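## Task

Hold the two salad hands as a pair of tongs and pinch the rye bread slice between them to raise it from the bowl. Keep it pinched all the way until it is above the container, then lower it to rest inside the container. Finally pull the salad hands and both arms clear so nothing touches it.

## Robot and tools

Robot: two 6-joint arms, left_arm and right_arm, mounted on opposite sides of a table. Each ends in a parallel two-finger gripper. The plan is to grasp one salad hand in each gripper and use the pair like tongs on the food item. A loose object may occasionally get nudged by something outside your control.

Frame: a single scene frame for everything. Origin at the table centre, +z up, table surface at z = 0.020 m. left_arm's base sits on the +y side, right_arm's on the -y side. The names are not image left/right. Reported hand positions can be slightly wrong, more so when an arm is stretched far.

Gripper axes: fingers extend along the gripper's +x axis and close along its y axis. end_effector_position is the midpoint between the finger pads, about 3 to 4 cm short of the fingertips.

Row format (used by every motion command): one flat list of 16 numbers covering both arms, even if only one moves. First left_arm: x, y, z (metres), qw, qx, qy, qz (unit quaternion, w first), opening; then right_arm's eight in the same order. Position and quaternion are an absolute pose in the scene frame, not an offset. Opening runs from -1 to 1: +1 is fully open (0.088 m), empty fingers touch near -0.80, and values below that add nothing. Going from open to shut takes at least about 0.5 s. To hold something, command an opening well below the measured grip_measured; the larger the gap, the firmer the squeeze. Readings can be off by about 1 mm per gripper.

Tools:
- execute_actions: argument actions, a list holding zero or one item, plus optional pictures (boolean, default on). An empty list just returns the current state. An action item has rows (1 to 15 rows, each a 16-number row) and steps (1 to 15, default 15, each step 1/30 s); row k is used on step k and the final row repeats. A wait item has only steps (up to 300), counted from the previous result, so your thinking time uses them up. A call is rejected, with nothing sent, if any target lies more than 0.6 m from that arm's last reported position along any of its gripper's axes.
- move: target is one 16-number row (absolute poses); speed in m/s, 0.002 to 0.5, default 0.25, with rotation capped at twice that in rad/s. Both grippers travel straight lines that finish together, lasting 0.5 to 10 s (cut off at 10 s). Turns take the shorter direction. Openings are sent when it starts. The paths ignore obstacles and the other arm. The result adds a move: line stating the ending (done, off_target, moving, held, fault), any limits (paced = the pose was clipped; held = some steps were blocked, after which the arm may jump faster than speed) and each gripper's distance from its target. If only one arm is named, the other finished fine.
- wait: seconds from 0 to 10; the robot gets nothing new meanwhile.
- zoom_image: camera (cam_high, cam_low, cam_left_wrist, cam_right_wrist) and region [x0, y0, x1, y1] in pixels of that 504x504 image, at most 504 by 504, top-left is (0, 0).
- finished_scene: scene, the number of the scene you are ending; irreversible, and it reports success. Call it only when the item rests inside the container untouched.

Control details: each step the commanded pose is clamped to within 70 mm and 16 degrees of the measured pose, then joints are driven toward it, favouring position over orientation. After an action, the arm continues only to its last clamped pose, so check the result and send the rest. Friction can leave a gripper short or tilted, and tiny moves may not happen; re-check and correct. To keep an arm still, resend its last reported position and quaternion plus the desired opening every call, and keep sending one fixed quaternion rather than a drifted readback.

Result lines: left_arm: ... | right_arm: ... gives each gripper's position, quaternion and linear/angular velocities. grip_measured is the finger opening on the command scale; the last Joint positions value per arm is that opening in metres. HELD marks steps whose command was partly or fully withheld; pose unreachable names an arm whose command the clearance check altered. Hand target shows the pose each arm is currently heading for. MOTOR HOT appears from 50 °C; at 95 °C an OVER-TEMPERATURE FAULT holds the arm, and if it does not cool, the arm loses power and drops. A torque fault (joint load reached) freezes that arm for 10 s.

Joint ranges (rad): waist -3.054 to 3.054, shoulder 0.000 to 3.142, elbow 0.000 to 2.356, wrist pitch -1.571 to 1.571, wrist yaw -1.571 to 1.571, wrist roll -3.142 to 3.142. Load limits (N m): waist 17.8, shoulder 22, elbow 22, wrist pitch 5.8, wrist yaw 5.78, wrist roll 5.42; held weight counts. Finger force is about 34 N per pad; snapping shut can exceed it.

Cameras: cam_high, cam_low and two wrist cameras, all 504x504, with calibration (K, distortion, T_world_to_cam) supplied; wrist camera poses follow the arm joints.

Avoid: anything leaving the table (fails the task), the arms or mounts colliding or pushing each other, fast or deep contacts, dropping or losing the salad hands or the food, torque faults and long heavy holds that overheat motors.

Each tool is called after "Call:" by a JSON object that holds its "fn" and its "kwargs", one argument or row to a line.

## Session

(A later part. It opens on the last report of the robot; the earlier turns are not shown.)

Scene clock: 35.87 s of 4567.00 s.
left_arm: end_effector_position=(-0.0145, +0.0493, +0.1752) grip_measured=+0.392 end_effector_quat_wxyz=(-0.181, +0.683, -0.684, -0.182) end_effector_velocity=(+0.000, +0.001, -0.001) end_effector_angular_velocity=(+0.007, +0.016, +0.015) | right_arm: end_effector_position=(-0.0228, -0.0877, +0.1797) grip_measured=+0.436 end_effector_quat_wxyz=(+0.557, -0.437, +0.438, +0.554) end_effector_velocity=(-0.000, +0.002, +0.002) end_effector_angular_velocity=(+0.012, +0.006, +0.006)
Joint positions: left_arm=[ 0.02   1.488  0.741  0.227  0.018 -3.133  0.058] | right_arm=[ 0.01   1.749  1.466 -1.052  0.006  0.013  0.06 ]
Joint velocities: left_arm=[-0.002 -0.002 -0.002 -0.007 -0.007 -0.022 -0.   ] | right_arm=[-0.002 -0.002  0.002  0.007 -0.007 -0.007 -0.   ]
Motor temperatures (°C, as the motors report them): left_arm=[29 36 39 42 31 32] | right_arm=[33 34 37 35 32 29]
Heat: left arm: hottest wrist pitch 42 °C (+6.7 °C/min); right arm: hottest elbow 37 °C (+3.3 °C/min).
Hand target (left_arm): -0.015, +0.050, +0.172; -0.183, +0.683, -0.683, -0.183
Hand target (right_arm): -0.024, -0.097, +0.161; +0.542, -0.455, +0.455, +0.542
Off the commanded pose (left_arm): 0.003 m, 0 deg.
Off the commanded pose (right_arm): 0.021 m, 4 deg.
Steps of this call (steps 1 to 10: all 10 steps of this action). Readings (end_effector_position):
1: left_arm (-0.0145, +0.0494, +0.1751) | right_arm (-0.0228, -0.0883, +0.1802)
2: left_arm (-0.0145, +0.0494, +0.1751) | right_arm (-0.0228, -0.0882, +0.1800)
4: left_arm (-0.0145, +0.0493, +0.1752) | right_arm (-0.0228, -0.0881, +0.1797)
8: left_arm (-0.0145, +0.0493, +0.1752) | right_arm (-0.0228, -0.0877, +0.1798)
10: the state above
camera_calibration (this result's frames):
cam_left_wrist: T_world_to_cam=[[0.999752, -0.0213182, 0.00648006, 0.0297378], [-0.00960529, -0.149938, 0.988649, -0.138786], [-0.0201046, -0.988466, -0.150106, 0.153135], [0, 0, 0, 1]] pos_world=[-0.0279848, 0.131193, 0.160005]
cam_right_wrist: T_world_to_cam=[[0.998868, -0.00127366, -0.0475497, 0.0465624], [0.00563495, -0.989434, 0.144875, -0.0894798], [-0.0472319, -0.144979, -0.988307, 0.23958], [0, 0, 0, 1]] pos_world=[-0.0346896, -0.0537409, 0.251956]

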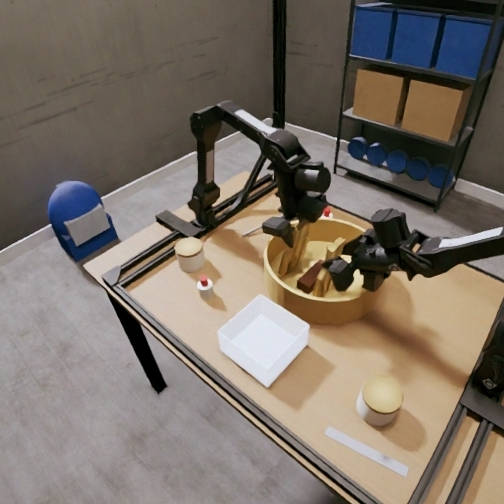

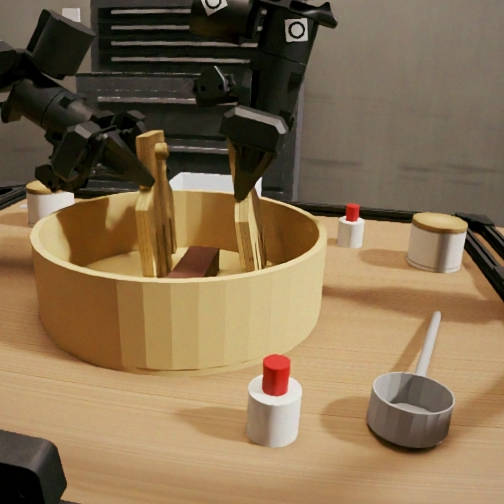

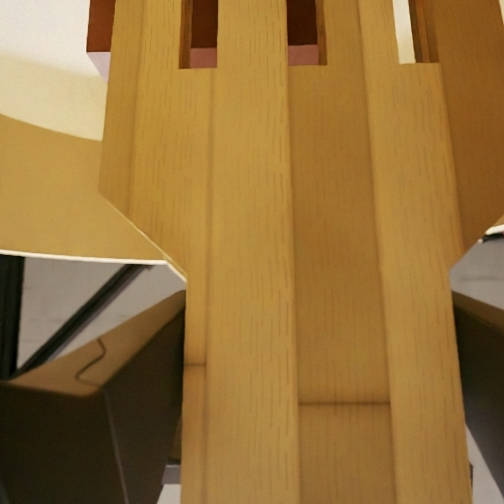

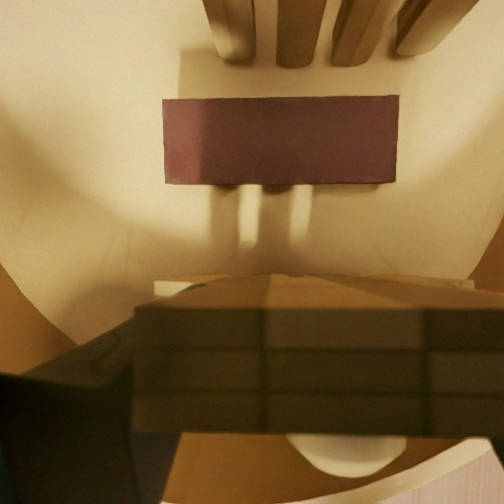

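Call:
{"fn": "move", "kwargs": {
  "target": [-0.015,0.045,0.172,-0.171,0.686,-0.686,-0.171,-1,-0.024,-0.105,0.195,0.612,-0.354,0.354,0.612,-1],
  "speed": 0.08
}}

Call:
{"fn": "move", "kwargs": {
  "target": [-0.015,0.04,0.172,-0.171,0.686,-0.686,-0.171,-1,-0.024,-0.088,0.174,0.612,-0.354,0.354,0.612,-1],
  "speed": 0.05
}}

Scene clock: 38.43 s of 4567.00 s.
left_arm: end_effector_position=(-0.0144, +0.0444, +0.1749) grip_measured=+0.392 end_effector_quat_wxyz=(-0.170, +0.686, -0.687, -0.170) end_effector_velocity=(-0.000, -0.000, +0.001) end_effector_angular_velocity=(-0.007, +0.023, +0.006) | right_arm: end_effector_position=(-0.0228, -0.1038, +0.1931) grip_measured=+0.400 end_effector_quat_wxyz=(+0.611, -0.357, +0.358, +0.609) end_effector_velocity=(-0.004, -0.006, -0.003) end_effector_angular_velocity=(-0.012, +0.003, +0.017)
Joint positions: left_arm=[ 0.02   1.509  0.73   0.293  0.018 -3.133  0.058] | right_arm=[ 0.012  1.479  1.152 -0.733  0.009  0.013  0.059]
Joint velocities: left_arm=[ 0.002 -0.002 -0.002  0.007  0.007 -0.022 -0.   ] | right_arm=[ 0.007 -0.012 -0.017 -0.007 -0.007 -0.007 -0.   ]
Motor temperatures (°C, as the motors report them): left_arm=[29 36 39 42 31 32] | right_arm=[33 34 37 35 32 29]
Heat: left arm: hottest wrist pitch 42 °C (+6.2 °C/min); right arm: hottest elbow 37 °C (+3.1 °C/min).
Hand target (left_arm): -0.015, +0.045, +0.172; -0.171, +0.686, -0.686, -0.171
Hand target (right_arm): -0.024, -0.105, +0.195; +0.612, -0.354, +0.354, +0.612
Off the commanded pose (left_arm): 0.003 m, 0 deg.
Off the commanded pose (right_arm): 0.003 m, 1 deg.
move: done
camera_calibration (this result's frames):
cam_left_wrist: T_world_to_cam=[[0.999747, -0.0210774, 0.00786732, 0.0292802], [-0.010275, -0.116678, 0.993117, -0.141534], [-0.0200144, -0.992946, -0.116865, 0.142572], [0, 0, 0, 1]] pos_world=[-0.0278735, 0.125669, 0.156991]
cam_right_wrist: T_world_to_cam=[[0.998843, 0.0122129, -0.0465069, 0.0483498], [0.00617655, -0.991782, -0.12779, -0.0549898], [-0.0476854, 0.127355, -0.99071, 0.279143], [0, 0, 0, 1]] pos_world=[-0.0346431, -0.0906785, 0.271771]

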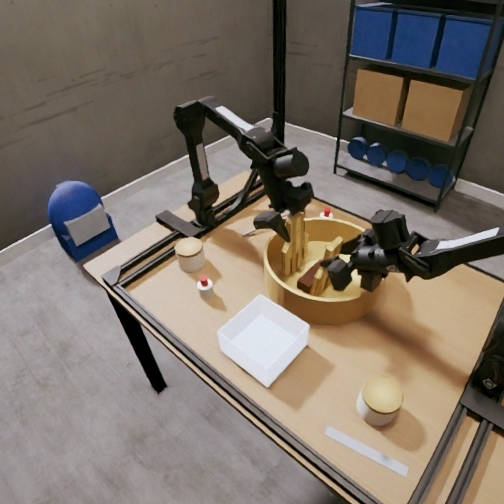

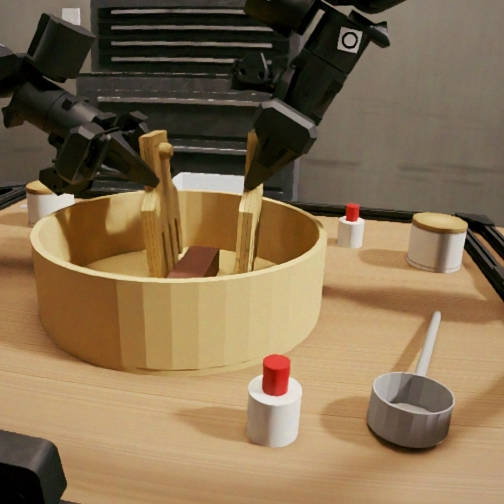

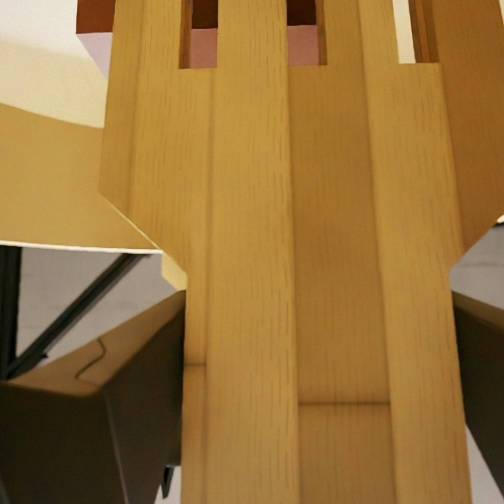

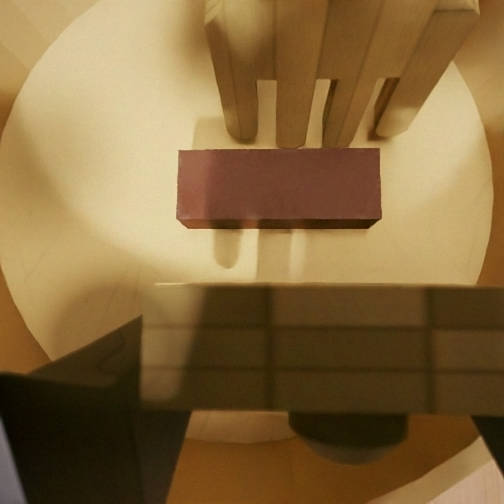

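Scene clock: 39.27 s of 4567.00 s.
left_arm: end_effector_position=(-0.0144, +0.0429, +0.1733) grip_measured=+0.392 end_effector_quat_wxyz=(-0.170, +0.686, -0.686, -0.170) end_effector_velocity=(-0.002, -0.001, +0.001) end_effector_angular_velocity=(-0.007, +0.010, -0.005) | right_arm: end_effector_position=(-0.0229, -0.0874, +0.1819) grip_measured=+0.400 end_effector_quat_wxyz=(+0.617, -0.348, +0.349, +0.614) end_effector_velocity=(+0.002, +0.001, -0.001) end_effector_angular_velocity=(+0.002, +0.003, +0.003)
Joint positions: left_arm=[ 0.02   1.518  0.732  0.3    0.018 -3.133  0.058] | right_arm=[ 0.012  1.527  1.138 -0.642  0.009  0.013  0.059]
Joint velocities: left_arm=[-0.002  0.002  0.002  0.007  0.007 -0.007 -0.   ] | right_arm=[-0.007  0.002 -0.002  0.007 -0.007 -0.007 -0.   ]
Motor temperatures (°C, as the motors report them): left_arm=[29 37 39 42 31 32] | right_arm=[33 34 37 35 32 29]
Heat: left arm: hottest wrist pitch 42 °C (+6.1 °C/min); right arm: hottest elbow 37 °C (+3.1 °C/min).
Hand target (left_arm): -0.015, +0.040, +0.172; -0.171, +0.686, -0.686, -0.171
Hand target (right_arm): -0.024, -0.088, +0.174; +0.612, -0.354, +0.354, +0.612
Off the commanded pose (left_arm): 0.003 m, 0 deg.
Off the commanded pose (right_arm): 0.008 m, 1 deg.
move: done
camera_calibration (this result's frames):
cam_left_wrist: T_world_to_cam=[[0.999747, -0.0210834, 0.00783589, 0.0292394], [-0.0102598, -0.117435, 0.993028, -0.140013], [-0.0200162, -0.992857, -0.117622, 0.141075], [0, 0, 0, 1]] pos_world=[-0.0278448, 0.124241, 0.155401]
cam_right_wrist: T_world_to_cam=[[0.998827, 0.0136138, -0.0464659, 0.0479355], [0.00612681, -0.987481, -0.157616, -0.034308], [-0.04803, 0.157147, -0.986407, 0.267819], [0, 0, 0, 1]] pos_world=[-0.0348058, -0.0766179, 0.260998]

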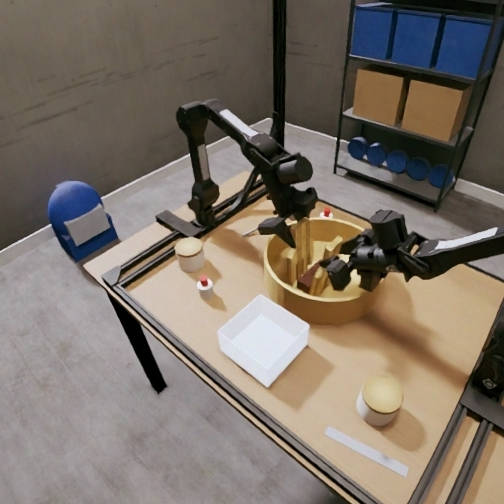

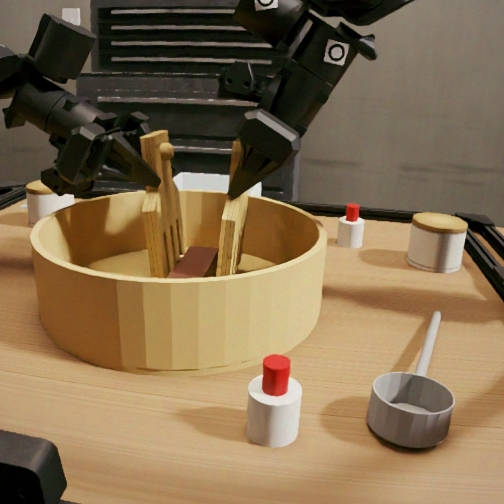

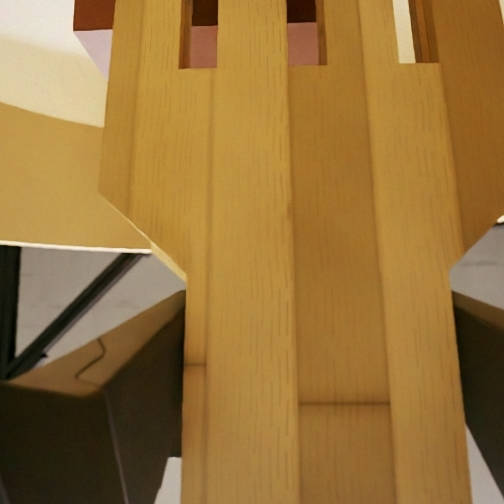

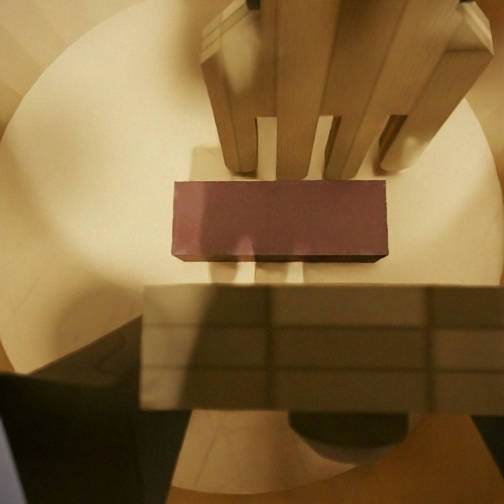

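Call:
{"fn": "execute_actions", "kwargs": {
  "actions": [
    {"rows":[[-0.015,0.033,0.172,-0.159,0.689,-0.689,-0.159,-1,-0.024,-0.078,0.181,0.622,-0.337,0.337,0.622,-1]],"steps":15}
  ],
  "pictures": false
}}

Call:
{"fn": "execute_actions", "kwargs": {
  "actions": [
    {"rows":[[-0.015,0.031,0.186,-0.135,0.694,-0.694,-0.135,-1,-0.024,-0.076,0.194,0.633,-0.316,0.316,0.633,-1]],"steps":10}
  ],
  "pictures": false
}}

Call:
{"fn": "execute_actions", "kwargs": {
  "actions": [
    {"rows":[[-0.015,0.031,0.2,-0.123,0.696,-0.696,-0.123,-1,-0.024,-0.076,0.208,0.638,-0.304,0.304,0.638,-1]],"steps":10}
  ],
  "pictures": false
}}

Call:
{"fn": "execute_actions", "kwargs": {
  "actions": [
    {"rows":[[-0.015,0.031,0.215,-0.117,0.697,-0.697,-0.117,-1,-0.024,-0.076,0.223,0.641,-0.299,0.299,0.641,-1]],"steps":10}
  ],
  "pictures": false
}}

Call:
{"fn": "execute_actions", "kwargs": {
  "actions": [
    {"rows":[[-0.015,0.031,0.23,-0.111,0.698,-0.698,-0.111,-1,-0.024,-0.076,0.238,0.643,-0.293,0.293,0.643,-1]],"steps":10}
  ]
}}

Scene clock: 40.60 s of 4567.00 s.
left_arm: end_effector_position=(-0.0143, +0.0361, +0.1730) grip_measured=+0.392 end_effector_quat_wxyz=(-0.160, +0.689, -0.689, -0.161) end_effector_velocity=(-0.002, +0.001, -0.003) end_effector_angular_velocity=(+0.012, -0.003, -0.012) | right_arm: end_effector_position=(-0.0230, -0.0799, +0.1824) grip_measured=+0.400 end_effector_quat_wxyz=(+0.622, -0.338, +0.339, +0.619) end_effector_velocity=(-0.002, -0.002, -0.001) end_effector_angular_velocity=(-0.008, +0.014, +0.016)
Joint positions: left_arm=[ 0.02   1.548  0.732  0.359  0.018 -3.134  0.058] | right_arm=[ 0.012  1.535  1.134 -0.598  0.009  0.013  0.059]
Joint velocities: left_arm=[-0.002  0.002 -0.002 -0.007  0.007  0.007 -0.   ] | right_arm=[-0.002 -0.002 -0.002 -0.007 -0.022 -0.007 -0.   ]
Motor temperatures (°C, as the motors report them): left_arm=[29 37 40 43 31 32] | right_arm=[33 34 37 35 32 29]
Heat: left arm: hottest wrist pitch 43 °C (+7.4 °C/min); right arm: hottest elbow 37 °C (+3.0 °C/min).
Hand target (left_arm): -0.015, +0.033, +0.172; -0.159, +0.689, -0.689, -0.159
Hand target (right_arm): -0.024, -0.078, +0.181; +0.622, -0.337, +0.337, +0.622
Off the commanded pose (left_arm): 0.003 m, 0 deg.
Off the commanded pose (right_arm): 0.003 m, 0 deg.
Steps of this call (steps 1 to 25: nothing new was sent; steps 26 to 40: all 15 steps of this action). Readings (end_effector_position):
26: left_arm (-0.0144, +0.0416, +0.1736) | right_arm (-0.0230, -0.0856, +0.1826)
27: left_arm (-0.0143, +0.0399, +0.1735) | right_arm (-0.0230, -0.0835, +0.1829)
29: left_arm (-0.0143, +0.0378, +0.1732) | right_arm (-0.0230, -0.0809, +0.1828)
33: left_arm (-0.0143, +0.0365, +0.1730) | right_arm (-0.0230, -0.0798, +0.1827)
40: the state above

Scene clock: 40.93 s of 4567.00 s.
left_arm: end_effector_position=(-0.0144, +0.0351, +0.1761) grip_measured=+0.392 end_effector_quat_wxyz=(-0.148, +0.691, -0.691, -0.149) end_effector_velocity=(+0.000, -0.000, +0.002) end_effector_angular_velocity=(-0.017, +0.017, +0.013) | right_arm: end_effector_position=(-0.0230, -0.0817, +0.1834) grip_measured=+0.401 end_effector_quat_wxyz=(+0.626, -0.331, +0.332, +0.623) end_effector_velocity=(-0.000, -0.003, +0.002) end_effector_angular_velocity=(+0.022, +0.002, +0.008)
Joint positions: left_arm=[ 0.02   1.549  0.716  0.41   0.018 -3.134  0.058] | right_arm=[ 0.012  1.513  1.105 -0.567  0.009  0.013  0.059]
Joint velocities: left_arm=[-0.002 -0.002 -0.007  0.022 -0.007 -0.022 -0.   ] | right_arm=[-0.002 -0.027 -0.027  0.022 -0.007 -0.007  0.   ]
Motor temperatures (°C, as the motors report them): left_arm=[29 37 40 43 31 32] | right_arm=[33 34 37 35 32 29]
Heat: left arm: hottest wrist pitch 43 °C (+7.3 °C/min); right arm: hottest elbow 37 °C (+2.9 °C/min).
Hand target (left_arm): -0.015, +0.031, +0.186; -0.135, +0.694, -0.694, -0.135
Hand target (right_arm): -0.024, -0.076, +0.194; +0.633, -0.316, +0.316, +0.633
Off the commanded pose (left_arm): 0.011 m, 2 deg.
Off the commanded pose (right_arm): 0.012 m, 3 deg.
Steps of this call (steps 1 to 10: all 10 steps of this action). Readings (end_effector_position):
1: left_arm (-0.0142, +0.0355, +0.1743) | right_arm (-0.0230, -0.0800, +0.1828)
2: left_arm (-0.0142, +0.0354, +0.1748) | right_arm (-0.0230, -0.0805, +0.1827)
4: left_arm (-0.0142, +0.0354, +0.1751) | right_arm (-0.0230, -0.0813, +0.1829)
8: left_arm (-0.0144, +0.0353, +0.1756) | right_arm (-0.0230, -0.0815, +0.1832)
10: the state above

Scene clock: 41.27 s of 4567.00 s.
left_arm: end_effector_position=(-0.0144, +0.0347, +0.1816) grip_measured=+0.392 end_effector_quat_wxyz=(-0.142, +0.693, -0.693, -0.142) end_effector_velocity=(-0.000, +0.002, +0.006) end_effector_angular_velocity=(-0.012, +0.009, -0.001) | right_arm: end_effector_position=(-0.0233, -0.0832, +0.1928) grip_measured=+0.400 end_effector_quat_wxyz=(+0.630, -0.322, +0.323, +0.628) end_effector_velocity=(-0.002, -0.002, +0.002) end_effector_angular_velocity=(+0.002, +0.014, +0.016)
Joint positions: left_arm=[ 0.02   1.54   0.716  0.418  0.018 -3.134  0.058] | right_arm=[ 0.012  1.484  1.102 -0.565  0.009  0.013  0.059]
Joint velocities: left_arm=[ 0.002 -0.022 -0.002 -0.007  0.007 -0.007 -0.   ] | right_arm=[-0.002 -0.012 -0.002 -0.007 -0.022 -0.007 -0.   ]
Motor temperatures (°C, as the motors report them): left_arm=[29 37 40 43 31 32] | right_arm=[33 34 37 36 32 29]
Heat: left arm: hottest wrist pitch 43 °C (+7.3 °C/min); right arm: hottest elbow 37 °C (+2.9 °C/min).
Hand target (left_arm): -0.015, +0.031, +0.200; -0.123, +0.696, -0.696, -0.123
Hand target (right_arm): -0.024, -0.076, +0.208; +0.638, -0.304, +0.304, +0.638
Off the commanded pose (left_arm): 0.019 m, 3 deg.
Off the commanded pose (right_arm): 0.017 m, 3 deg.
Steps of this call (steps 1 to 10: all 10 steps of this action). Readings (end_effector_position):
1: left_arm (-0.0144, +0.0348, +0.1766) | right_arm (-0.0230, -0.0819, +0.1848)
2: left_arm (-0.0144, +0.0347, +0.1772) | right_arm (-0.0230, -0.0824, +0.1854)
4: left_arm (-0.0144, +0.0347, +0.1786) | right_arm (-0.0231, -0.0829, +0.1879)
8: left_arm (-0.0144, +0.0346, +0.1811) | right_arm (-0.0233, -0.0831, +0.1922)
10: the state above

Scene clock: 41.60 s of 4567.00 s.
left_arm: end_effector_position=(-0.0144, +0.0373, +0.1916) grip_measured=+0.392 end_effector_quat_wxyz=(-0.139, +0.693, -0.693, -0.139) end_effector_velocity=(+0.000, +0.001, -0.002) end_effector_angular_velocity=(+0.017, -0.009, +0.002) | right_arm: end_effector_position=(-0.0233, -0.0833, +0.2052) grip_measured=+0.401 end_effector_quat_wxyz=(+0.633, -0.316, +0.318, +0.631) end_effector_velocity=(-0.000, +0.006, +0.010) end_effector_angular_velocity=(+0.032, -0.007, +0.020)
Joint positions: left_arm=[ 0.02   1.506  0.722  0.389  0.018 -3.134  0.058] | right_arm=[ 0.012  1.467  1.127 -0.589  0.009  0.013  0.059]
Joint velocities: left_arm=[-0.002 -0.002  0.002 -0.022 -0.007  0.007 -0.   ] | right_arm=[-0.002 -0.002  0.022  0.007 -0.007 -0.022 -0.   ]
Motor temperatures (°C, as the motors report them): left_arm=[29 37 40 43 31 32] | right_arm=[33 34 37 36 32 29]
Heat: left arm: hottest wrist pitch 43 °C (+7.2 °C/min); right arm: hottest elbow 37 °C (+2.9 °C/min).
Hand target (left_arm): -0.015, +0.032, +0.215; -0.117, +0.697, -0.697, -0.117
Hand target (right_arm): -0.024, -0.076, +0.223; +0.641, -0.299, +0.299, +0.641
Off the commanded pose (left_arm): 0.024 m, 4 deg.
Off the commanded pose (right_arm): 0.019 m, 3 deg.
Steps of this call (steps 1 to 10: all 10 steps of this action). Readings (end_effector_position):
1: left_arm (-0.0144, +0.0350, +0.1831) | right_arm (-0.0233, -0.0830, +0.1941)
2: left_arm (-0.0144, +0.0357, +0.1839) | right_arm (-0.0233, -0.0829, +0.1954)
4: left_arm (-0.0144, +0.0366, +0.1879) | right_arm (-0.0233, -0.0834, +0.1992)
8: left_arm (-0.0144, +0.0371, +0.1917) | right_arm (-0.0233, -0.0836, +0.2044)
10: the state above

Scene clock: 41.93 s of 4567.00 s.
left_arm: end_effector_position=(-0.0146, +0.0374, +0.2039) grip_measured=+0.392 end_effector_quat_wxyz=(-0.135, +0.694, -0.694, -0.135) end_effector_velocity=(+0.000, +0.001, -0.001) end_effector_angular_velocity=(+0.022, +0.004, +0.007) | right_arm: end_effector_position=(-0.0233, -0.0830, +0.2212) grip_measured=+0.401 end_effector_quat_wxyz=(+0.636, -0.310, +0.311, +0.634) end_effector_velocity=(+0.000, -0.001, +0.005) end_effector_angular_velocity=(-0.002, -0.010, +0.004)
Joint positions: left_arm=[ 0.019  1.479  0.745  0.35   0.018 -3.134  0.058] | right_arm=[ 0.012  1.451  1.166 -0.625  0.009  0.013  0.059]
Joint velocities: left_arm=[-0.002 -0.002  0.012 -0.037 -0.007 -0.007  0.   ] | right_arm=[ 0.002 -0.002  0.017 -0.022  0.007 -0.007 -0.   ]
Motor temperatures (°C, as the motors report them): left_arm=[29 37 40 43 31 32] | right_arm=[33 34 37 36 32 29]
Heat: left arm: hottest wrist pitch 43 °C (+7.2 °C/min); right arm: hottest elbow 37 °C (+2.9 °C/min).
Hand target (left_arm): -0.015, +0.032, +0.230; -0.111, +0.698, -0.698, -0.111
Hand target (right_arm): -0.024, -0.076, +0.238; +0.643, -0.293, +0.293, +0.643
Off the commanded pose (left_arm): 0.027 m, 4 deg.
Off the commanded pose (right_arm): 0.018 m, 3 deg.
Steps of this call (steps 1 to 10: all 10 steps of this action). Readings (end_effector_position):
1: left_arm (-0.0144, +0.0372, +0.1930) | right_arm (-0.0233, -0.0829, +0.2071)
2: left_arm (-0.0144, +0.0372, +0.1945) | right_arm (-0.0233, -0.0829, +0.2092)
4: left_arm (-0.0144, +0.0376, +0.1989) | right_arm (-0.0233, -0.0838, +0.2139)
8: left_arm (-0.0146, +0.0374, +0.2036) | right_arm (-0.0233, -0.0831, +0.2203)
10: the state above
camera_calibration (this result's frames):
cam_left_wrist: T_world_to_cam=[[0.999732, -0.0204114, 0.0109092, 0.0284396], [-0.0112419, -0.016257, 0.999805, -0.176228], [-0.02023, -0.999659, -0.0164821, 0.118791], [0, 0, 0, 1]] pos_world=[-0.02801, 0.116466, 0.177842]
cam_right_wrist: T_world_to_cam=[[0.998748, 0.0199657, -0.0458778, 0.0504296], [0.00655693, -0.961253, -0.275589, 0.00449474], [-0.0496025, 0.274943, -0.96018, 0.309741], [0, 0, 0, 1]] pos_world=[-0.035032, -0.0818473, 0.300959]

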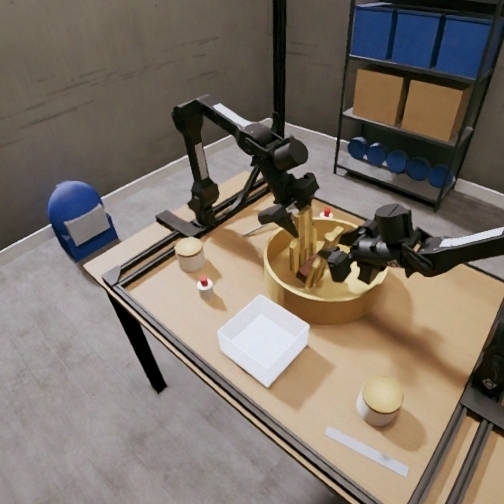

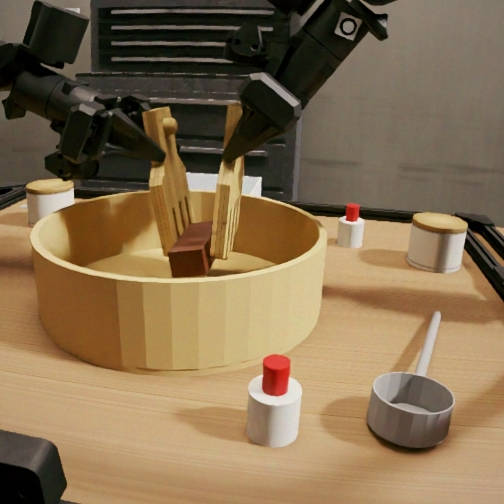

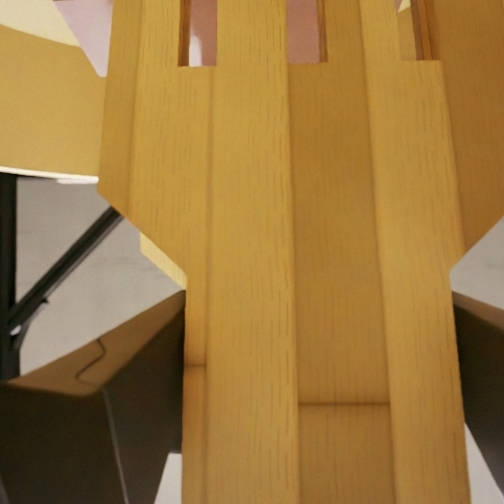

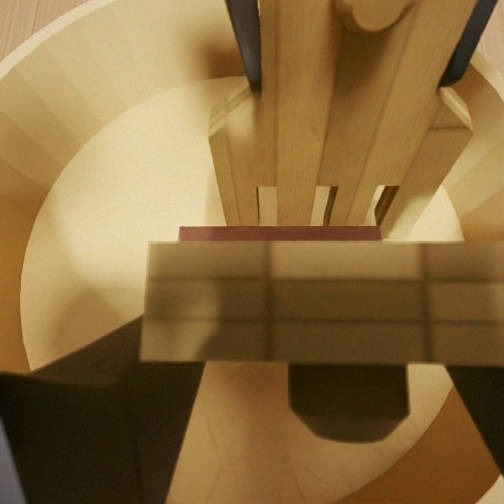

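Lifted. Continue, with left catching up.

Call:
{"fn": "execute_actions", "kwargs": {
  "actions": [
    {"rows":[[-0.015,0.031,0.25,-0.105,0.699,-0.699,-0.105,-1,-0.024,-0.076,0.25,0.646,-0.287,0.287,0.646,-1]],"steps":10}
  ],
  "pictures": false
}}

Call:
{"fn": "execute_actions", "kwargs": {
  "actions": [
    {"rows":[[-0.015,0.031,0.267,-0.099,0.7,-0.7,-0.099,-1,-0.024,-0.076,0.266,0.648,-0.282,0.282,0.648,-1]],"steps":10}
  ],
  "pictures": false
}}

Call:
{"fn": "execute_actions", "kwargs": {
  "actions": [
    {"rows":[[-0.015,0.031,0.284,-0.093,0.701,-0.701,-0.093,-1,-0.024,-0.076,0.283,0.651,-0.276,0.276,0.651,-1]],"steps":10}
  ],
  "pictures": false
}}

Call:
{"fn": "execute_actions", "kwargs": {
  "actions": [
    {"rows":[[-0.005,0.031,0.301,-0.087,0.702,-0.702,-0.087,-1,-0.014,-0.076,0.3,0.653,-0.27,0.27,0.653,-1]],"steps":10}
  ],
  "pictures": false
}}

Call:
{"fn": "execute_actions", "kwargs": {
  "actions": [
    {"rows":[[0.01,0.031,0.315,-0.087,0.702,-0.702,-0.087,-1,0.001,-0.076,0.314,0.653,-0.27,0.27,0.653,-1]],"steps":10}
  ]
}}

Scene clock: 43.00 s of 4567.00 s.
left_arm: end_effector_position=(-0.0146, +0.0363, +0.2247) grip_measured=+0.392 end_effector_quat_wxyz=(-0.128, +0.695, -0.696, -0.128) end_effector_velocity=(+0.000, -0.003, +0.008) end_effector_angular_velocity=(-0.007, +0.018, +0.012) | right_arm: end_effector_position=(-0.0232, -0.0828, +0.2328) grip_measured=+0.401 end_effector_quat_wxyz=(+0.639, -0.304, +0.306, +0.637) end_effector_velocity=(-0.000, +0.001, +0.005) end_effector_angular_velocity=(+0.007, -0.008, +0.019)
Joint positions: left_arm=[ 0.019  1.444  0.787  0.294  0.018 -3.134  0.058] | right_arm=[ 0.012  1.44   1.194 -0.646  0.01   0.013  0.059]
Joint velocities: left_arm=[-0.002 -0.002  0.027 -0.022 -0.007 -0.022  0.   ] | right_arm=[-0.002 -0.002  0.012 -0.007 -0.007 -0.022 -0.   ]
Motor temperatures (°C, as the motors report them): left_arm=[29 37 40 44 31 32] | right_arm=[33 34 37 36 32 29]
Heat: left arm: hottest wrist pitch 44 °C (+8.4 °C/min); right arm: hottest elbow 37 °C (+2.8 °C/min).
Hand target (left_arm): -0.015, +0.032, +0.250; -0.105, +0.699, -0.699, -0.105
Hand target (right_arm): -0.024, -0.076, +0.250; +0.646, -0.287, +0.287, +0.646
Off the commanded pose (left_arm): 0.026 m, 4 deg.
Off the commanded pose (right_arm): 0.019 m, 3 deg.
Steps of this call (steps 1 to 22: nothing new was sent; steps 23 to 32: all 10 steps of this action). Readings (end_effector_position):
23: left_arm (-0.0146, +0.0371, +0.2067) | right_arm (-0.0232, -0.0824, +0.2235)
24: left_arm (-0.0146, +0.0372, +0.2089) | right_arm (-0.0232, -0.0824, +0.2246)
26: left_arm (-0.0146, +0.0371, +0.2157) | right_arm (-0.0232, -0.0833, +0.2276)
30: left_arm (-0.0146, +0.0365, +0.2242) | right_arm (-0.0232, -0.0829, +0.2323)
32: the state above

Scene clock: 43.33 s of 4567.00 s.
left_arm: end_effector_position=(-0.0146, +0.0358, +0.2406) grip_measured=+0.392 end_effector_quat_wxyz=(-0.123, +0.696, -0.696, -0.123) end_effector_velocity=(-0.002, -0.000, +0.005) end_effector_angular_velocity=(+0.007, +0.037, +0.003) | right_arm: end_effector_position=(-0.0231, -0.0821, +0.2502) grip_measured=+0.401 end_effector_quat_wxyz=(+0.642, -0.298, +0.299, +0.640) end_effector_velocity=(-0.000, +0.002, +0.005) end_effector_angular_velocity=(+0.007, +0.001, +0.008)
Joint positions: left_arm=[ 0.019  1.421  0.823  0.248  0.018 -3.135  0.058] | right_arm=[ 0.012  1.43   1.243 -0.684  0.01   0.013  0.059]
Joint velocities: left_arm=[-0.002 -0.007  0.022 -0.037  0.007 -0.037  0.   ] | right_arm=[-0.002  0.002  0.017 -0.007 -0.007 -0.007 -0.   ]
Motor temperatures (°C, as the motors report them): left_arm=[29 37 40 44 31 32] | right_arm=[33 34 37 36 32 29]
Heat: left arm: hottest wrist pitch 44 °C (+8.3 °C/min); right arm: hottest elbow 37 °C (+2.8 °C/min).
Hand target (left_arm): -0.015, +0.032, +0.267; -0.099, +0.700, -0.700, -0.099
Hand target (right_arm): -0.024, -0.076, +0.266; +0.648, -0.282, +0.282, +0.648
Off the commanded pose (left_arm): 0.027 m, 4 deg.
Off the commanded pose (right_arm): 0.017 m, 3 deg.
Steps of this call (steps 1 to 10: all 10 steps of this action). Readings (end_effector_position):
1: left_arm (-0.0146, +0.0361, +0.2266) | right_arm (-0.0232, -0.0825, +0.2349)
2: left_arm (-0.0146, +0.0361, +0.2282) | right_arm (-0.0232, -0.0827, +0.2370)
4: left_arm (-0.0146, +0.0362, +0.2338) | right_arm (-0.0232, -0.0832, +0.2419)
8: left_arm (-0.0146, +0.0360, +0.2400) | right_arm (-0.0232, -0.0823, +0.2495)
10: the state above

Scene clock: 43.67 s of 4567.00 s.
left_arm: end_effector_position=(-0.0146, +0.0349, +0.2575) grip_measured=+0.392 end_effector_quat_wxyz=(-0.117, +0.697, -0.697, -0.117) end_effector_velocity=(+0.000, -0.001, +0.006) end_effector_angular_velocity=(-0.002, -0.009, +0.002) | right_arm: end_effector_position=(-0.0233, -0.0812, +0.2689) grip_measured=+0.401 end_effector_quat_wxyz=(+0.646, -0.290, +0.291, +0.644) end_effector_velocity=(-0.000, -0.002, +0.004) end_effector_angular_velocity=(-0.003, +0.010, -0.003)
Joint positions: left_arm=[ 0.019  1.4    0.862  0.207  0.018 -3.136  0.058] | right_arm=[ 0.013  1.424  1.297 -0.721  0.01   0.013  0.059]
Joint velocities: left_arm=[-0.002 -0.002  0.022 -0.022 -0.007  0.007 -0.   ] | right_arm=[-0.002 -0.002  0.017 -0.022 -0.007  0.007  0.   ]
Motor temperatures (°C, as the motors report them): left_arm=[29 37 40 44 31 32] | right_arm=[33 34 37 36 32 29]
Heat: left arm: hottest wrist pitch 44 °C (+8.2 °C/min); right arm: hottest elbow 37 °C (+2.7 °C/min).
Hand target (left_arm): -0.015, +0.032, +0.284; -0.093, +0.701, -0.701, -0.093
Hand target (right_arm): -0.024, -0.076, +0.283; +0.651, -0.276, +0.276, +0.651
Off the commanded pose (left_arm): 0.027 m, 4 deg.
Off the commanded pose (right_arm): 0.015 m, 3 deg.
Steps of this call (steps 1 to 10: all 10 steps of this action). Readings (end_effector_position):
1: left_arm (-0.0146, +0.0355, +0.2426) | right_arm (-0.0231, -0.0819, +0.2524)
2: left_arm (-0.0146, +0.0354, +0.2445) | right_arm (-0.0231, -0.0820, +0.2547)
4: left_arm (-0.0146, +0.0355, +0.2499) | right_arm (-0.0231, -0.0825, +0.2598)
8: left_arm (-0.0146, +0.0351, +0.2569) | right_arm (-0.0233, -0.0812, +0.2681)
10: the state above

Scene clock: 44.00 s of 4567.00 s.
left_arm: end_effector_position=(-0.0060, +0.0341, +0.2743) grip_measured=+0.392 end_effector_quat_wxyz=(-0.110, +0.699, -0.697, -0.112) end_effector_velocity=(+0.004, +0.000, +0.003) end_effector_angular_velocity=(+0.012, +0.010, +0.008) | right_arm: end_effector_position=(-0.0148, -0.0805, +0.2873) grip_measured=+0.401 end_effector_quat_wxyz=(+0.649, -0.283, +0.284, +0.647) end_effector_velocity=(+0.001, +0.001, +0.009) end_effector_angular_velocity=(+0.017, +0.001, +0.019)
Joint positions: left_arm=[ 0.048  1.385  0.904  0.166  0.044 -3.129  0.058] | right_arm=[-0.017  1.42   1.355 -0.759 -0.009 -0.011  0.059]
Joint velocities: left_arm=[ 0.012 -0.002  0.022 -0.037  0.007 -0.007 -0.   ] | right_arm=[-0.012 -0.002  0.022 -0.007 -0.022 -0.022  0.   ]
Motor temperatures (°C, as the motors report them): left_arm=[29 37 41 44 31 32] | right_arm=[33 34 37 36 32 29]
Heat: left arm: hottest wrist pitch 44 °C (+8.2 °C/min); right arm: hottest elbow 37 °C (+2.7 °C/min).
Hand target (left_arm): -0.005, +0.032, +0.301; -0.087, +0.702, -0.702, -0.087
Hand target (right_arm): -0.014, -0.076, +0.300; +0.653, -0.270, +0.270, +0.653
Off the commanded pose (left_arm): 0.027 m, 4 deg.
Off the commanded pose (right_arm): 0.014 m, 2 deg.
Steps of this call (steps 1 to 10: all 10 steps of this action). Readings (end_effector_position):
1: left_arm (-0.0142, +0.0347, +0.2593) | right_arm (-0.0228, -0.0810, +0.2710)
2: left_arm (-0.0126, +0.0345, +0.2612) | right_arm (-0.0214, -0.0813, +0.2733)
4: left_arm (-0.0091, +0.0345, +0.2669) | right_arm (-0.0178, -0.0819, +0.2783)
8: left_arm (-0.0062, +0.0343, +0.2736) | right_arm (-0.0149, -0.0805, +0.2865)
10: the state above

Scene clock: 44.33 s of 4567.00 s.
left_arm: end_effector_position=(+0.0092, +0.0334, +0.2907) grip_measured=+0.392 end_effector_quat_wxyz=(-0.106, +0.700, -0.697, -0.110) end_effector_velocity=(-0.005, +0.001, +0.002) end_effector_angular_velocity=(+0.030, +0.012, -0.044) | right_arm: end_effector_position=(+0.0003, -0.0819, +0.3041) grip_measured=+0.401 end_effector_quat_wxyz=(+0.651, -0.280, +0.281, +0.647) end_effector_velocity=(-0.003, -0.000, +0.009) end_effector_angular_velocity=(+0.000, +0.012, +0.050)
Joint positions: left_arm=[ 0.101  1.378  0.959  0.111  0.093 -3.117  0.058] | right_arm=[-0.072  1.425  1.422 -0.814 -0.045 -0.049  0.059]
Joint velocities: left_arm=[ 0.007 -0.002  0.032 -0.066  0.051  0.007 -0.   ] | right_arm=[-0.012  0.007  0.042 -0.037 -0.051 -0.037 -0.   ]
Motor temperatures (°C, as the motors report them): left_arm=[29 37 41 44 31 32] | right_arm=[33 34 37 37 32 29]
Heat: left arm: hottest wrist pitch 44 °C (+8.1 °C/min); right arm: hottest elbow 37 °C (+2.7 °C/min).
Hand target (left_arm): +0.010, +0.032, +0.315; -0.087, +0.702, -0.702, -0.087
Hand target (right_arm): +0.001, -0.076, +0.314; +0.653, -0.270, +0.270, +0.653
Off the commanded pose (left_arm): 0.024 m, 3 deg.
Off the commanded pose (right_arm): 0.012 m, 2 deg.
Steps of this call (steps 1 to 10: all 10 steps of this action). Readings (end_effector_position):
1: left_arm (-0.0057, +0.0338, +0.2760) | right_arm (-0.0143, -0.0806, +0.2896)
2: left_arm (-0.0031, +0.0335, +0.2782) | right_arm (-0.0117, -0.0807, +0.2916)
4: left_arm (+0.0039, +0.0334, +0.2838) | right_arm (-0.0047, -0.0816, +0.2965)
8: left_arm (+0.0092, +0.0335, +0.2898) | right_arm (+0.0003, -0.0818, +0.3033)
10: the state above
camera_calibration (this result's frames):
cam_left_wrist: T_world_to_cam=[[0.999874, -0.01363, 0.00812699, 0.00423193], [-0.00727763, 0.0612474, 0.998096, -0.264975], [-0.0141018, -0.99803, 0.0611405, 0.0940242], [0, 0, 0, 1]] pos_world=[-0.00483388, 0.110126, 0.258688]
cam_right_wrist: T_world_to_cam=[[0.998865, 0.0217616, -0.0423624, 0.0297891], [0.00483639, -0.931251, -0.364347, 0.0577049], [-0.0473788, 0.363729, -0.930299, 0.388462], [0, 0, 0, 1]] pos_world=[-0.0116296, -0.0882054, 0.383672]

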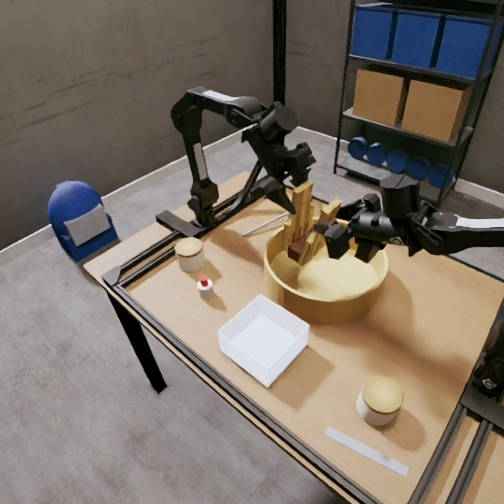

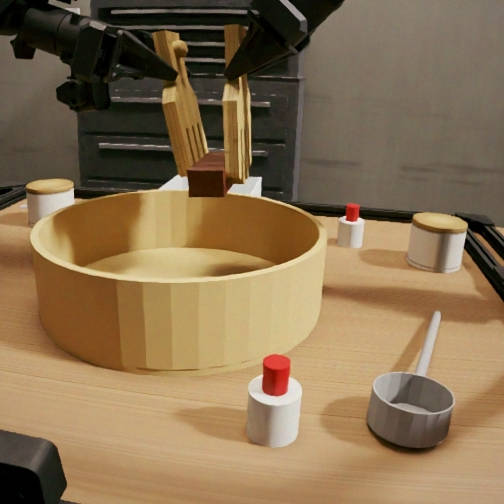

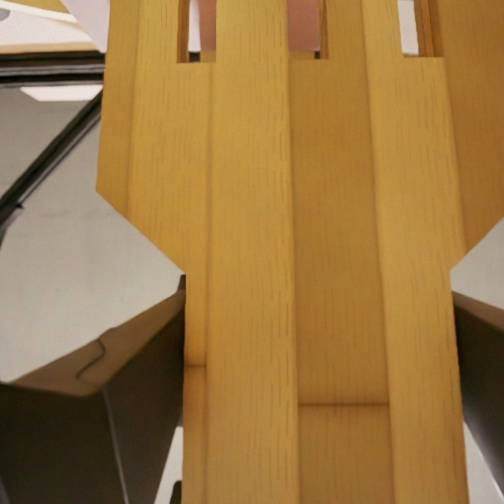

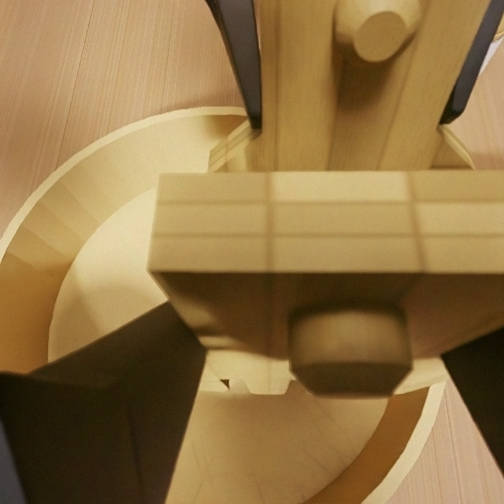

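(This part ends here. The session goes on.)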